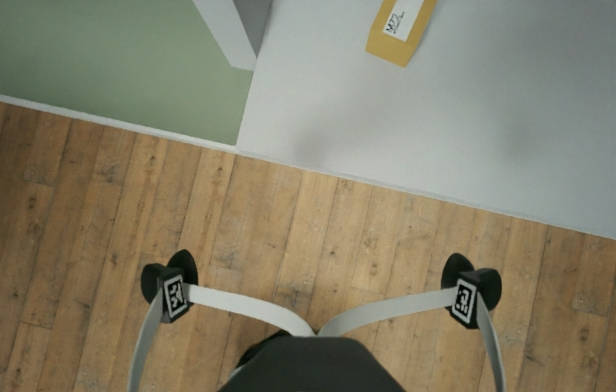

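execute_actions([
  {"r2":{"base":{"strafe_m":-0.1},"joints":{"arm_m":0.55,"wrist_roll_rad":0.35}}},
], cameras=[])

execute_actions([
  {"r2":{"base":{"translate_m":0.1},"joints":{"lift_m":1.1}}},
], cameras=["r2_wrist_camera"])

Scene clock: 267.50 s.
r1.base_odometry: x=-0.066 y=-1.300 heading=+2.963 (m, m, rad; r1's odometry frame)
r1.turned_by_wheels: +0.000 (rad since the last result)
r1.turned_by_imu: -0.001 (rad since the last result)
r1.base_tilt: forward=-0.4 right=-0.2 (deg)
r1.lidar_m: 0.74 0.78 1.10 1.98 2.29 2.83 0.72 0.71 2.69 2.41 1.58 0.83
r1.base_status: not commanded
r1.joint_positions: lift_m=+1.199 arm_m=+0.001 wrist_yaw_rad=+0.000 wrist_pitch_rad=+1.570 wrist_roll_rad=+0.000 gripper_m=+0.120
r1.joint_status: not commanded
r1.motor_effort: lift_m=+24(24) arm_m=-7(7) wrist_yaw_rad=+2(2) wrist_pitch_rad=+0(1) wrist_roll_rad=-1(1) gripper_m=-1(3) wheel_0=-1(1) wheel_1=-2(2) wheel_2=+1(0) (%)
r1.hand_pose: x=+0.1723 y=-0.0874 z=+1.0889 quat_wxyz=(+0.707, +0.000, +0.707, +0.000) (m; r1's base frame)
r1.wrist_depth_mm: 1205 1281 1336 1336 1308 1336 1336 / 1366 1366 1366 1336 1366 1336 1308 / 1366 1366 1336 1336 1366 1336 1336 / 1366 1336 1366 1366 1308 1336 1308 / 1366 1366 1138 1118 1336 1308 1336 / 1366 1366 214 1118 1336 1336 1336 / 1366 1366 1366 144 1336 1336 1281
r2.base_odometry: x=+0.000 y=-0.160 heading=-1.938 (m, m, rad; r2's odometry frame)
r2.turned_by_wheels: +0.000 (rad since the last result)
r2.turned_by_imu: +0.000 (rad since the last result)
r2.base_tilt: forward=+0.2 right=+0.5 (deg)
r2.lidar_m: 0.60 0.84 1.34 2.23 2.52 3.59 3.56 3.02 2.51 1.55 0.88 0.60
r2.base_status: done
r2.joint_positions: lift_m=+1.199 arm_m=+0.547 wrist_yaw_rad=+0.000 wrist_pitch_rad=+1.500 wrist_roll_rad=+0.350 gripper_m=+0.140
r2.joint_status: all done
joint sent to its limit — the command would take r2.arm_m past its upper limit, so that joint was sent only as far as its limit.
r2.motor_effort: lift_m=+22(22) arm_m=+8(8) wrist_yaw_rad=+1(0) wrist_pitch_rad=-1(3) wrist_roll_rad=-1(4) gripper_m=-1(1) wheel_0=+5(15) wheel_1=+0(9) wheel_2=+0(3) (%)
r2.hand_pose: x=+0.7383 y=-0.0874 z=+1.0894 quat_wxyz=(+0.720, +0.127, +0.671, -0.119) (m; r2's base frame)
r2.wrist_depth_mm: 1430 1397 1397 1336 1336 418 413 / 1397 1366 436 424 421 413 410 / 256 439 430 424 415 413 402 / 250 362 427 418 413 404 402 / 244 330 421 415 410 402 399 / 237 322 415 413 404 216 397 / 1336 1308 418 105 404 1229 1229
pictures: none
No camera images: the call's "cameras" was empty. Leave "cameras" out to get every camera's image.

Scene clock: 269.03 s.
r1.base_odometry: x=-0.066 y=-1.300 heading=+2.963 (m, m, rad; r1's odometry frame)
r1.turned_by_wheels: +0.000 (rad since the last result)
r1.turned_by_imu: +0.000 (rad since the last result)
r1.base_tilt: forward=-0.3 right=-0.2 (deg)
r1.lidar_m: 0.75 0.77 1.08 1.96 2.33 2.82 0.70 0.71 2.68 2.41 1.62 0.86
r1.base_status: not commanded
r1.joint_positions: lift_m=+1.199 arm_m=+0.001 wrist_yaw_rad=+0.000 wrist_pitch_rad=+1.570 wrist_roll_rad=+0.000 gripper_m=+0.120
r1.joint_status: not commanded
r1.motor_effort: lift_m=+24(24) arm_m=-8(7) wrist_yaw_rad=+2(2) wrist_pitch_rad=-1(0) wrist_roll_rad=-1(1) gripper_m=-3(5) wheel_0=-1(1) wheel_1=-2(2) wheel_2=+0(0) (%)
r1.hand_pose: x=+0.1723 y=-0.0874 z=+1.0889 quat_wxyz=(+0.707, +0.000, +0.707, +0.000) (m; r1's base frame)
r1.wrist_depth_mm: 1205 1308 1308 1336 1336 1336 1308 / 1397 1366 1336 1336 1366 1336 1336 / 1366 1366 1366 1366 1366 1336 1308 / 1366 1366 1336 1336 1366 1336 1308 / 1366 1336 1138 1118 1308 1336 1336 / 1366 1366 213 1138 1336 1308 1308 / 1366 1336 1336 144 1366 1336 1336
r2.base_odometry: x=-0.035 y=-0.254 heading=-1.937 (m, m, rad; r2's odometry frame)
r2.turned_by_wheels: +0.000 (rad since the last result)
r2.turned_by_imu: +0.000 (rad since the last result)
r2.base_tilt: forward=+0.2 right=+0.5 (deg)
r2.lidar_m: 0.51 0.72 1.17 2.20 2.48 3.71 3.64 3.03 2.53 1.43 0.63 0.50
r2.base_status: done
r2.joint_positions: lift_m=+1.100 arm_m=+0.547 wrist_yaw_rad=+0.000 wrist_pitch_rad=+1.500 wrist_roll_rad=+0.350 gripper_m=+0.140
r2.joint_status: all done
r2.motor_effort: lift_m=+16(21) arm_m=+8(8) wrist_yaw_rad=+1(1) wrist_pitch_rad=-3(1) wrist_roll_rad=+0(0) gripper_m=-1(1) wheel_0=+4(10) wheel_1=+3(7) wheel_2=-3(13) (%)
r2.hand_pose: x=+0.7383 y=-0.0874 z=+0.9907 quat_wxyz=(+0.720, +0.127, +0.671, -0.119) (m; r2's base frame)
r2.wrist_depth_mm: 1308 1281 1281 1255 1229 1205 1205 / 1308 1281 1255 1229 1205 319 314 / 1308 1255 327 324 319 315 310 / 1281 1281 327 322 315 312 307 / 1255 327 322 319 314 307 304 / 212 267 319 273 309 217 303 / 208 277 319 105 307 303 300
pictures: r2_wrist_camera
Images, in order (width x height): r2_wrist_camera 616x392.

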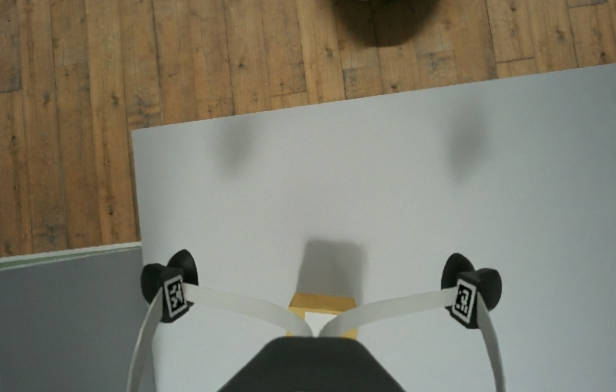

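execute_actions([
  {"r2":{"joints":{"arm_m":0.5,"lift_m":1.06}}},
], cameras=[])

execute_actions([
  {"r2":{"joints":{"gripper_m":0.02}}},
], cameras=[])

execute_actions([
  {"r2":{"joints":{"lift_m":1.2,"arm_m":0}}},
], cameras=[])

execute_actions([
  {"r2":{"base":{"rotate_rad":3.1},"joints":{"wrist_roll_rad":0}}},
], cameras=[])

execute_actions([
  {"r2":{"base":{"translate_m":2.0}}},
], cameras=[])

execute_actions([
  {"r2":{"base":{"strafe_m":-0.55}}},
], cameras=[])

execute_actions([
  {"r2":{"base":{"translate_m":0.62},"joints":{"arm_m":0.3}}},
], cameras=["r2_wrist_camera","r2_head_right_camera"])

Scene clock: 282.70 s.
r1.base_odometry: x=-0.066 y=-1.300 heading=+2.963 (m, m, rad; r1's odometry frame)
r1.turned_by_wheels: +0.000 (rad since the last result)
r1.turned_by_imu: -0.001 (rad since the last result)
r1.base_tilt: forward=-0.4 right=-0.2 (deg)
r1.lidar_m: 0.75 0.77 1.04 2.00 2.33 2.82 0.71 0.67 2.69 2.41 1.63 0.87
r1.base_status: not commanded
r1.joint_positions: lift_m=+1.199 arm_m=+0.001 wrist_yaw_rad=+0.000 wrist_pitch_rad=+1.570 wrist_roll_rad=+0.000 gripper_m=+0.120
r1.joint_status: not commanded
r1.motor_effort: lift_m=+24(24) arm_m=-8(7) wrist_yaw_rad=+2(2) wrist_pitch_rad=+0(0) wrist_roll_rad=-1(1) gripper_m=-5(2) wheel_0=-1(1) wheel_1=-2(2) wheel_2=+1(1) (%)
r1.hand_pose: x=+0.1723 y=-0.0874 z=+1.0889 quat_wxyz=(+0.707, +0.000, +0.707, +0.000) (m; r1's base frame)
r1.wrist_depth_mm: 1182 1281 1366 1336 1336 1336 1336 / 1366 1366 1397 1336 1336 1336 1336 / 1366 1336 1336 1336 1336 1336 1336 / 1366 1366 1366 1336 1336 1336 1336 / 1366 1366 1118 1098 1336 1336 1308 / 1366 1366 213 1118 1336 1336 1308 / 1366 1366 1336 145 1366 1336 1308
r2.base_odometry: x=-0.035 y=-0.254 heading=-1.937 (m, m, rad; r2's odometry frame)
r2.turned_by_wheels: +0.000 (rad since the last result)
r2.turned_by_imu: +0.000 (rad since the last result)
r2.base_tilt: forward=+0.2 right=+0.5 (deg)
r2.lidar_m: 0.51 0.70 1.17 2.19 2.49 3.68 3.68 3.05 2.53 1.44 0.61 0.50
r2.base_status: not commanded
r2.joint_positions: lift_m=+1.060 arm_m=+0.501 wrist_yaw_rad=+0.000 wrist_pitch_rad=+1.500 wrist_roll_rad=+0.350 gripper_m=+0.140
r2.joint_status: all done
r2.motor_effort: lift_m=+16(15) arm_m=-8(6) wrist_yaw_rad=+1(0) wrist_pitch_rad=-3(2) wrist_roll_rad=-1(1) gripper_m=-1(0) wheel_0=+5(4) wheel_1=+3(3) wheel_2=-3(3) (%)
r2.hand_pose: x=+0.6927 y=-0.0874 z=+0.9507 quat_wxyz=(+0.720, +0.127, +0.671, -0.119) (m; r2's base frame)
r2.wrist_depth_mm: 1281 1229 1229 1182 285 281 276 / 1255 296 290 286 281 277 273 / 1229 294 289 283 279 276 271 / 258 290 286 281 277 273 270 / 229 287 283 262 274 270 266 / 224 282 279 227 271 216 265 / 219 282 279 105 270 266 264
pictures: none
No camera images: the call's "cameras" was empty. Leave "cameras" out to get every camera's image.

Scene clock: 284.87 s.
r1.base_odometry: x=-0.066 y=-1.300 heading=+2.963 (m, m, rad; r1's odometry frame)
r1.turned_by_wheels: +0.000 (rad since the last result)
r1.turned_by_imu: +0.000 (rad since the last result)
r1.base_tilt: forward=-0.5 right=-0.2 (deg)
r1.lidar_m: 0.75 0.76 1.06 2.00 2.34 2.81 0.70 0.71 2.69 2.40 1.58 0.83
r1.base_status: not commanded
r1.joint_positions: lift_m=+1.199 arm_m=+0.001 wrist_yaw_rad=+0.000 wrist_pitch_rad=+1.570 wrist_roll_rad=+0.000 gripper_m=+0.120
r1.joint_status: not commanded
r1.motor_effort: lift_m=+24(24) arm_m=-7(8) wrist_yaw_rad=+2(2) wrist_pitch_rad=-1(1) wrist_roll_rad=-1(1) gripper_m=-2(3) wheel_0=-1(1) wheel_1=-2(2) wheel_2=+0(0) (%)
r1.hand_pose: x=+0.1723 y=-0.0874 z=+1.0889 quat_wxyz=(+0.707, +0.000, +0.707, +0.000) (m; r1's base frame)
r1.wrist_depth_mm: 1182 1255 1366 1336 1336 1308 1336 / 1366 1366 1366 1336 1308 1366 1336 / 1366 1336 1336 1336 1308 1336 1336 / 1366 1366 1366 1366 1336 1308 1336 / 1366 1366 1138 1138 1336 1336 1308 / 1366 1336 213 1118 1336 1336 1308 / 1366 1336 1336 145 1336 1336 1308
r2.base_odometry: x=-0.035 y=-0.254 heading=-1.937 (m, m, rad; r2's odometry frame)
r2.turned_by_wheels: +0.000 (rad since the last result)
r2.turned_by_imu: +0.000 (rad since the last result)
r2.base_tilt: forward=+0.2 right=+0.5 (deg)
r2.lidar_m: 0.51 0.72 1.19 2.21 2.49 3.69 3.67 3.07 2.50 1.44 0.63 0.51
r2.base_status: not commanded
r2.joint_positions: lift_m=+1.060 arm_m=+0.501 wrist_yaw_rad=+0.000 wrist_pitch_rad=+1.500 wrist_roll_rad=+0.350 gripper_m=+0.020
r2.joint_status: all done
r2.motor_effort: lift_m=+16(16) arm_m=-8(8) wrist_yaw_rad=+0(0) wrist_pitch_rad=-2(2) wrist_roll_rad=+1(1) gripper_m=-17(15) wheel_0=+4(4) wheel_1=+3(3) wheel_2=-3(4) (%)
r2.hand_pose: x=+0.6927 y=-0.0874 z=+0.9507 quat_wxyz=(+0.720, +0.127, +0.671, -0.119) (m; r2's base frame)
r2.wrist_depth_mm: 1255 1229 1255 1205 285 279 276 / 1255 296 291 286 281 278 274 / 1255 293 289 283 279 274 271 / 258 290 286 281 278 272 268 / 229 287 283 240 274 271 267 / 224 285 192 221 191 267 265 / 219 276 279 105 270 265 263
pictures: none
No camera images: the call's "cameras" was empty. Leave "cameras" out to get every camera's image.

Scene clock: 287.40 s.
r1.base_odometry: x=-0.066 y=-1.300 heading=+2.963 (m, m, rad; r1's odometry frame)
r1.turned_by_wheels: +0.000 (rad since the last result)
r1.turned_by_imu: -0.001 (rad since the last result)
r1.base_tilt: forward=-0.5 right=-0.1 (deg)
r1.lidar_m: 0.75 0.76 1.07 1.97 2.33 2.82 0.71 0.70 2.70 2.40 1.62 0.89
r1.base_status: not commanded
r1.joint_positions: lift_m=+1.199 arm_m=+0.001 wrist_yaw_rad=+0.000 wrist_pitch_rad=+1.570 wrist_roll_rad=+0.000 gripper_m=+0.120
r1.joint_status: not commanded
r1.motor_effort: lift_m=+24(24) arm_m=-7(7) wrist_yaw_rad=+2(2) wrist_pitch_rad=+0(1) wrist_roll_rad=-1(1) gripper_m=-2(2) wheel_0=-1(1) wheel_1=-2(2) wheel_2=+0(0) (%)
r1.hand_pose: x=+0.1723 y=-0.0874 z=+1.0889 quat_wxyz=(+0.707, +0.000, +0.707, +0.000) (m; r1's base frame)
r1.wrist_depth_mm: 1205 1281 1366 1366 1308 1336 1336 / 1366 1366 1366 1336 1336 1336 1308 / 1366 1366 1336 1366 1336 1366 1308 / 1366 1366 1336 1366 1336 1308 1308 / 1366 1366 1118 1118 1336 1336 1336 / 1366 1366 214 1118 1308 1308 1336 / 1397 1366 1336 144 1336 1308 1336
r2.base_odometry: x=-0.035 y=-0.254 heading=-1.937 (m, m, rad; r2's odometry frame)
r2.turned_by_wheels: +0.000 (rad since the last result)
r2.turned_by_imu: +0.000 (rad since the last result)
r2.base_tilt: forward=+0.2 right=+0.6 (deg)
r2.lidar_m: 0.52 0.70 1.16 2.20 2.51 3.69 3.66 3.03 2.52 1.42 0.65 0.53
r2.base_status: not commanded
r2.joint_positions: lift_m=+1.199 arm_m=+0.001 wrist_yaw_rad=+0.000 wrist_pitch_rad=+1.501 wrist_roll_rad=+0.350 gripper_m=+0.020
r2.joint_status: all done
r2.motor_effort: lift_m=+23(25) arm_m=-8(7) wrist_yaw_rad=+3(1) wrist_pitch_rad=-3(2) wrist_roll_rad=-1(1) gripper_m=-17(17) wheel_0=+5(4) wheel_1=+3(3) wheel_2=-4(3) (%)
r2.hand_pose: x=+0.1926 y=-0.0874 z=+1.0894 quat_wxyz=(+0.720, +0.127, +0.671, -0.119) (m; r2's base frame)
r2.wrist_depth_mm: 654 488 723 768 809 866 917 / 866 931 1008 1078 1160 1255 1255 / 1281 1366 1336 1308 1308 1281 1281 / 1397 1366 1336 1308 1308 1281 1255 / 1366 1366 1336 240 1281 1255 1255 / 1336 1336 191 221 191 1255 1255 / 1366 1308 1308 105 1255 1229 1205
pictures: none
No camera images: the call's "cameras" was empty. Leave "cameras" out to get every camera's image.

Scene clock: 291.77 s.
r1.base_odometry: x=-0.066 y=-1.300 heading=+2.963 (m, m, rad; r1's odometry frame)
r1.turned_by_wheels: +0.000 (rad since the last result)
r1.turned_by_imu: -0.001 (rad since the last result)
r1.base_tilt: forward=-0.4 right=-0.2 (deg)
r1.lidar_m: 0.75 0.76 1.08 2.01 2.33 2.80 0.70 0.70 2.73 2.37 1.59 0.87
r1.base_status: not commanded
r1.joint_positions: lift_m=+1.199 arm_m=+0.001 wrist_yaw_rad=+0.000 wrist_pitch_rad=+1.570 wrist_roll_rad=+0.000 gripper_m=+0.120
r1.joint_status: not commanded
r1.motor_effort: lift_m=+24(24) arm_m=-7(7) wrist_yaw_rad=+2(2) wrist_pitch_rad=+0(0) wrist_roll_rad=-1(1) gripper_m=+3(4) wheel_0=-1(1) wheel_1=-2(2) wheel_2=+1(0) (%)
r1.hand_pose: x=+0.1723 y=-0.0874 z=+1.0889 quat_wxyz=(+0.707, +0.000, +0.707, +0.000) (m; r1's base frame)
r1.wrist_depth_mm: 1205 1255 1366 1366 1336 1366 1336 / 1366 1366 1336 1336 1336 1336 1308 / 1366 1336 1366 1336 1336 1336 1308 / 1366 1366 1336 1336 1336 1366 1308 / 1336 1366 1138 1118 1336 1308 1308 / 1366 1366 214 1118 1336 1308 1308 / 1366 1336 1336 145 1336 1308 1308
r2.base_odometry: x=-0.035 y=-0.253 heading=+1.162 (m, m, rad; r2's odometry frame)
r2.turned_by_wheels: +3.099 (rad since the last result)
r2.turned_by_imu: +3.129 (rad since the last result)
r2.base_tilt: forward=+0.2 right=+0.5 (deg)
r2.lidar_m: 3.20 3.10 2.55 1.49 0.67 0.53 0.52 0.68 1.13 2.18 2.45 3.24
r2.base_status: done
r2.joint_positions: lift_m=+1.199 arm_m=+0.001 wrist_yaw_rad=+0.000 wrist_pitch_rad=+1.500 wrist_roll_rad=+0.000 gripper_m=+0.020
r2.joint_status: all done
r2.motor_effort: lift_m=+22(23) arm_m=-8(8) wrist_yaw_rad=+2(1) wrist_pitch_rad=-1(3) wrist_roll_rad=-4(7) gripper_m=-16(17) wheel_0=-6(5) wheel_1=-4(6) wheel_2=-6(11) (%)
r2.hand_pose: x=+0.1926 y=-0.0874 z=+1.0894 quat_wxyz=(+0.732, +0.000, +0.682, +0.000) (m; r2's base frame)
r2.wrist_depth_mm: 1397 1397 1366 1366 1336 1336 1308 / 1366 1366 1336 1336 1336 1308 1308 / 1366 1366 1336 1336 1336 1281 1308 / 1366 1336 1308 1308 1281 1308 1281 / 1336 1308 1308 240 1281 1281 1281 / 1336 1308 192 221 190 1281 1255 / 1308 1308 1281 105 1255 1255 1255
pictures: none
No camera images: the call's "cameras" was empty. Leave "cameras" out to get every camera's image.

Scene clock: 299.90 s.
r1.base_odometry: x=-0.066 y=-1.300 heading=+2.963 (m, m, rad; r1's odometry frame)
r1.turned_by_wheels: +0.000 (rad since the last result)
r1.turned_by_imu: -0.002 (rad since the last result)
r1.base_tilt: forward=-0.4 right=-0.1 (deg)
r1.lidar_m: 0.75 0.77 1.04 1.98 2.34 2.82 0.71 0.73 2.70 2.41 1.62 0.89
r1.base_status: not commanded
r1.joint_positions: lift_m=+1.199 arm_m=+0.001 wrist_yaw_rad=+0.000 wrist_pitch_rad=+1.570 wrist_roll_rad=+0.000 gripper_m=+0.120
r1.joint_status: not commanded
r1.motor_effort: lift_m=+24(24) arm_m=-8(7) wrist_yaw_rad=+2(3) wrist_pitch_rad=+0(0) wrist_roll_rad=-2(1) gripper_m=-1(1) wheel_0=-1(1) wheel_1=-2(2) wheel_2=+0(0) (%)
r1.hand_pose: x=+0.1723 y=-0.0874 z=+1.0889 quat_wxyz=(+0.707, +0.000, +0.707, +0.000) (m; r1's base frame)
r1.wrist_depth_mm: 1205 1281 1366 1366 1336 1336 1336 / 1397 1366 1366 1336 1366 1336 1336 / 1366 1366 1366 1336 1336 1336 1308 / 1366 1397 1336 1336 1336 1336 1336 / 1366 1366 1118 1118 1336 1308 1308 / 1366 1366 213 1098 1308 1308 1308 / 1366 1308 1366 144 1336 1308 1308
r2.base_odometry: x=+0.760 y=+1.581 heading=+1.162 (m, m, rad; r2's odometry frame)
r2.turned_by_wheels: +0.001 (rad since the last result)
r2.turned_by_imu: +0.005 (rad since the last result)
r2.base_tilt: forward=+0.2 right=+0.5 (deg)
r2.lidar_m: 1.24 1.89 2.19 2.16 2.38 2.63 2.60 2.93 2.58 2.58 2.05 1.24
r2.base_status: done
r2.joint_positions: lift_m=+1.199 arm_m=+0.001 wrist_yaw_rad=+0.000 wrist_pitch_rad=+1.500 wrist_roll_rad=+0.000 gripper_m=+0.020
r2.joint_status: not commanded
r2.motor_effort: lift_m=+22(22) arm_m=-8(8) wrist_yaw_rad=+2(3) wrist_pitch_rad=-1(2) wrist_roll_rad=-2(4) gripper_m=-16(17) wheel_0=+5(11) wheel_1=+4(8) wheel_2=-2(14) (%)
r2.hand_pose: x=+0.1926 y=-0.0874 z=+1.0895 quat_wxyz=(+0.732, +0.000, +0.682, +0.000) (m; r2's base frame)
r2.wrist_depth_mm: 1397 1397 1366 1336 1308 1308 1308 / 1397 1366 1336 1336 1336 1308 1308 / 1366 1366 1336 1336 1308 1281 1281 / 1366 1336 1308 1336 1281 1281 1281 / 1336 1336 1308 239 1281 1281 1281 / 1336 1336 191 221 191 1281 1255 / 1308 1281 1281 105 1255 1255 1255
pictures: none
No camera images: the call's "cameras" was empty. Leave "cameras" out to get every camera's image.

Scene clock: 303.07 s.
r1.base_odometry: x=-0.066 y=-1.300 heading=+2.963 (m, m, rad; r1's odometry frame)
r1.turned_by_wheels: +0.000 (rad since the last result)
r1.turned_by_imu: -0.001 (rad since the last result)
r1.base_tilt: forward=-0.4 right=-0.1 (deg)
r1.lidar_m: 0.75 0.77 1.09 1.98 2.30 2.80 0.71 0.71 2.71 2.40 1.60 0.86
r1.base_status: not commanded
r1.joint_positions: lift_m=+1.199 arm_m=+0.001 wrist_yaw_rad=+0.000 wrist_pitch_rad=+1.570 wrist_roll_rad=+0.000 gripper_m=+0.120
r1.joint_status: not commanded
r1.motor_effort: lift_m=+24(24) arm_m=-7(8) wrist_yaw_rad=+2(3) wrist_pitch_rad=-1(1) wrist_roll_rad=-1(1) gripper_m=-3(1) wheel_0=-1(1) wheel_1=-2(2) wheel_2=+0(0) (%)
r1.hand_pose: x=+0.1723 y=-0.0874 z=+1.0889 quat_wxyz=(+0.707, +0.000, +0.707, +0.000) (m; r1's base frame)
r1.wrist_depth_mm: 1205 1281 1336 1366 1336 1308 1336 / 1366 1366 1366 1366 1308 1336 1308 / 1397 1366 1336 1336 1336 1336 1336 / 1397 1336 1336 1366 1336 1336 1308 / 1366 1336 1138 1118 1336 1336 1336 / 1366 1336 214 1118 1308 1308 1308 / 1366 1336 1336 144 1336 1308 1336
r2.base_odometry: x=+1.265 y=+1.363 heading=+1.162 (m, m, rad; r2's odometry frame)
r2.turned_by_wheels: +0.000 (rad since the last result)
r2.turned_by_imu: -0.001 (rad since the last result)
r2.base_tilt: forward=+0.1 right=+0.5 (deg)
r2.lidar_m: 1.13 1.28 2.72 2.70 3.00 2.66 2.70 2.50 2.05 2.03 1.92 1.15
r2.base_status: done
r2.joint_positions: lift_m=+1.199 arm_m=+0.001 wrist_yaw_rad=+0.000 wrist_pitch_rad=+1.500 wrist_roll_rad=+0.000 gripper_m=+0.020
r2.joint_status: not commanded
r2.motor_effort: lift_m=+22(22) arm_m=-8(8) wrist_yaw_rad=+1(1) wrist_pitch_rad=-2(1) wrist_roll_rad=-3(3) gripper_m=-17(17) wheel_0=+2(10) wheel_1=-2(11) wheel_2=+0(1) (%)
r2.hand_pose: x=+0.1926 y=-0.0874 z=+1.0895 quat_wxyz=(+0.732, +0.000, +0.682, +0.000) (m; r2's base frame)
r2.wrist_depth_mm: 1397 1366 1366 1366 1336 1336 1308 / 1397 1366 1336 1336 1336 1308 1308 / 1336 1336 1336 1308 1336 1281 1308 / 1366 1336 1336 1281 1308 1281 1281 / 1336 1336 1336 240 1281 1281 1255 / 1336 1308 191 220 191 1281 1255 / 1336 1308 1281 105 1255 1255 1255
pictures: none
No camera images: the call's "cameras" was empty. Leave "cameras" out to get every camera's image.

Scene clock: 306.60 s.
r1.base_odometry: x=-0.066 y=-1.300 heading=+2.963 (m, m, rad; r1's odometry frame)
r1.turned_by_wheels: +0.000 (rad since the last result)
r1.turned_by_imu: -0.001 (rad since the last result)
r1.base_tilt: forward=-0.4 right=-0.1 (deg)
r1.lidar_m: 0.75 0.74 1.05 2.02 2.34 2.83 0.71 0.70 2.69 2.40 1.60 0.86
r1.base_status: not commanded
r1.joint_positions: lift_m=+1.199 arm_m=+0.001 wrist_yaw_rad=+0.000 wrist_pitch_rad=+1.570 wrist_roll_rad=+0.000 gripper_m=+0.120
r1.joint_status: not commanded
r1.motor_effort: lift_m=+24(24) arm_m=-7(7) wrist_yaw_rad=+2(2) wrist_pitch_rad=-1(1) wrist_roll_rad=-1(1) gripper_m=-1(1) wheel_0=-1(1) wheel_1=-2(2) wheel_2=+0(1) (%)
r1.hand_pose: x=+0.1723 y=-0.0874 z=+1.0889 quat_wxyz=(+0.707, +0.000, +0.707, +0.000) (m; r1's base frame)
r1.wrist_depth_mm: 1182 1281 1366 1336 1336 1336 1308 / 1366 1397 1336 1336 1366 1336 1336 / 1366 1366 1336 1336 1336 1308 1308 / 1366 1336 1336 1336 1336 1336 1308 / 1397 1336 1138 1118 1336 1308 1308 / 1366 1366 214 1118 1308 1336 1308 / 1366 1336 1366 144 1336 1308 1308
r2.base_odometry: x=+1.511 y=+1.932 heading=+1.162 (m, m, rad; r2's odometry frame)
r2.turned_by_wheels: +0.000 (rad since the last result)
r2.turned_by_imu: +0.001 (rad since the last result)
r2.base_tilt: forward=+0.2 right=+0.5 (deg)
r2.lidar_m: 0.50 0.58 1.77 2.57 2.88 3.34 3.32 2.63 2.15 2.15 1.19 0.52
r2.base_status: done
r2.joint_positions: lift_m=+1.199 arm_m=+0.299 wrist_yaw_rad=+0.000 wrist_pitch_rad=+1.500 wrist_roll_rad=+0.000 gripper_m=+0.020
r2.joint_status: all done
r2.motor_effort: lift_m=+22(22) arm_m=+8(7) wrist_yaw_rad=+1(1) wrist_pitch_rad=-1(2) wrist_roll_rad=-3(1) gripper_m=-18(17) wheel_0=+2(5) wheel_1=+2(6) wheel_2=-2(13) (%)
r2.hand_pose: x=+0.4899 y=-0.0874 z=+1.0895 quat_wxyz=(+0.732, +0.000, +0.682, +0.000) (m; r2's base frame)
r2.wrist_depth_mm: 559 564 574 569 564 564 683 / 580 574 574 564 564 554 904 / 580 569 564 564 554 554 1281 / 1366 1336 564 559 554 549 1281 / 1308 1308 1336 241 1281 1281 1255 / 1336 1308 191 221 191 1255 1255 / 1308 1308 1308 105 1255 1255 1229
pictures: r2_head_right_camera, r2_wrist_camera
Images, in order (width x height): r2_head_right_camera 420x672, r2_wrist_camera 616x392.

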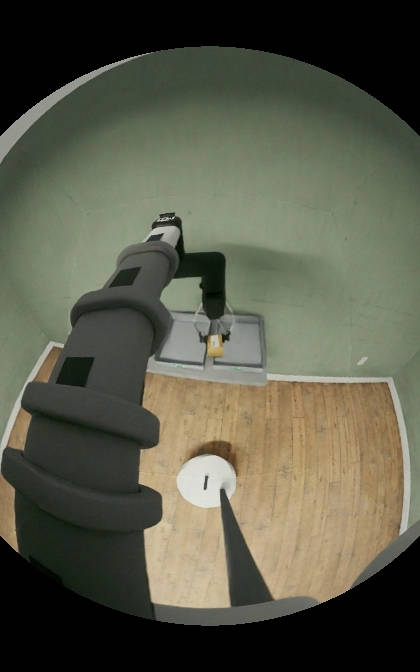

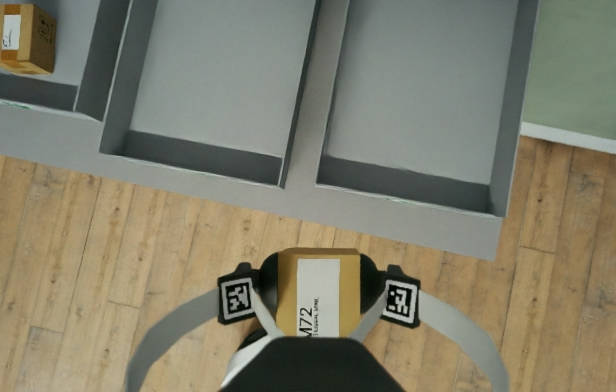

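execute_actions([
  {"r2":{"base":{"strafe_m":-0.17},"joints":{"arm_m":0.55}}},
], cameras=["r2_wrist_camera"])

Scene clock: 311.57 s.
r1.base_odometry: x=-0.066 y=-1.300 heading=+2.963 (m, m, rad; r1's odometry frame)
r1.turned_by_wheels: +0.000 (rad since the last result)
r1.turned_by_imu: -0.001 (rad since the last result)
r1.base_tilt: forward=-0.4 right=-0.1 (deg)
r1.lidar_m: 0.75 0.77 1.05 1.99 2.36 2.80 0.72 0.71 2.71 2.41 1.63 0.87
r1.base_status: not commanded
r1.joint_positions: lift_m=+1.199 arm_m=+0.001 wrist_yaw_rad=+0.000 wrist_pitch_rad=+1.570 wrist_roll_rad=+0.000 gripper_m=+0.120
r1.joint_status: not commanded
r1.motor_effort: lift_m=+24(24) arm_m=-8(7) wrist_yaw_rad=+3(2) wrist_pitch_rad=-1(1) wrist_roll_rad=-1(1) gripper_m=+1(1) wheel_0=-1(1) wheel_1=-2(2) wheel_2=+0(0) (%)
r1.hand_pose: x=+0.1723 y=-0.0874 z=+1.0889 quat_wxyz=(+0.707, +0.000, +0.707, +0.000) (m; r1's base frame)
r1.wrist_depth_mm: 1205 1281 1366 1366 1336 1336 1336 / 1397 1336 1336 1336 1336 1366 1336 / 1366 1366 1336 1366 1336 1308 1308 / 1366 1366 1336 1336 1336 1336 1308 / 1366 1366 1118 1160 1336 1336 1308 / 1397 1336 213 1118 1336 1336 1336 / 1336 1336 1336 145 1308 1308 1308
r2.base_odometry: x=+1.667 y=+1.864 heading=+1.162 (m, m, rad; r2's odometry frame)
r2.turned_by_wheels: +0.000 (rad since the last result)
r2.turned_by_imu: +0.000 (rad since the last result)
r2.base_tilt: forward=+0.2 right=+0.5 (deg)
r2.lidar_m: 0.47 0.54 0.88 2.74 3.08 3.36 3.35 2.40 1.99 1.97 1.16 0.49
r2.base_status: done
r2.joint_positions: lift_m=+1.199 arm_m=+0.547 wrist_yaw_rad=+0.000 wrist_pitch_rad=+1.500 wrist_roll_rad=+0.000 gripper_m=+0.020
r2.joint_status: all done
joint sent to its limit — the command would take r2.arm_m past its upper limit, so that joint was sent only as far as its limit.
r2.motor_effort: lift_m=+22(22) arm_m=+8(7) wrist_yaw_rad=+1(1) wrist_pitch_rad=+0(2) wrist_roll_rad=-2(2) gripper_m=-16(16) wheel_0=+3(12) wheel_1=+0(11) wheel_2=+0(2) (%)
r2.hand_pose: x=+0.7383 y=-0.0874 z=+1.0895 quat_wxyz=(+0.732, +0.000, +0.682, +0.000) (m; r2's base frame)
r2.wrist_depth_mm: 504 442 392 351 320 293 276 / 580 574 554 504 439 389 353 / 569 569 559 559 554 580 512 / 564 564 559 554 554 1138 866 / 564 559 554 240 544 1281 1255 / 559 554 192 221 191 1281 1255 / 1308 549 544 105 1255 1229 1229
pictures: r2_wrist_camera
Images, in order (width x height): r2_wrist_camera 616x392.

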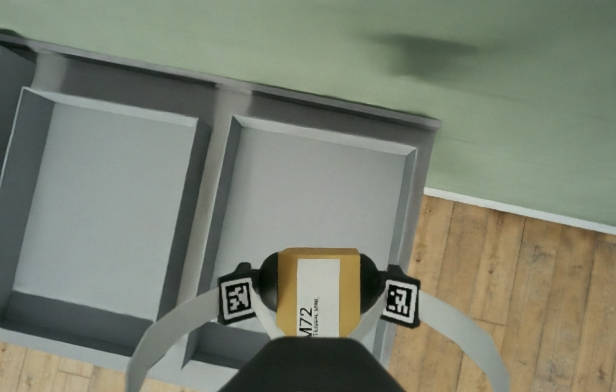

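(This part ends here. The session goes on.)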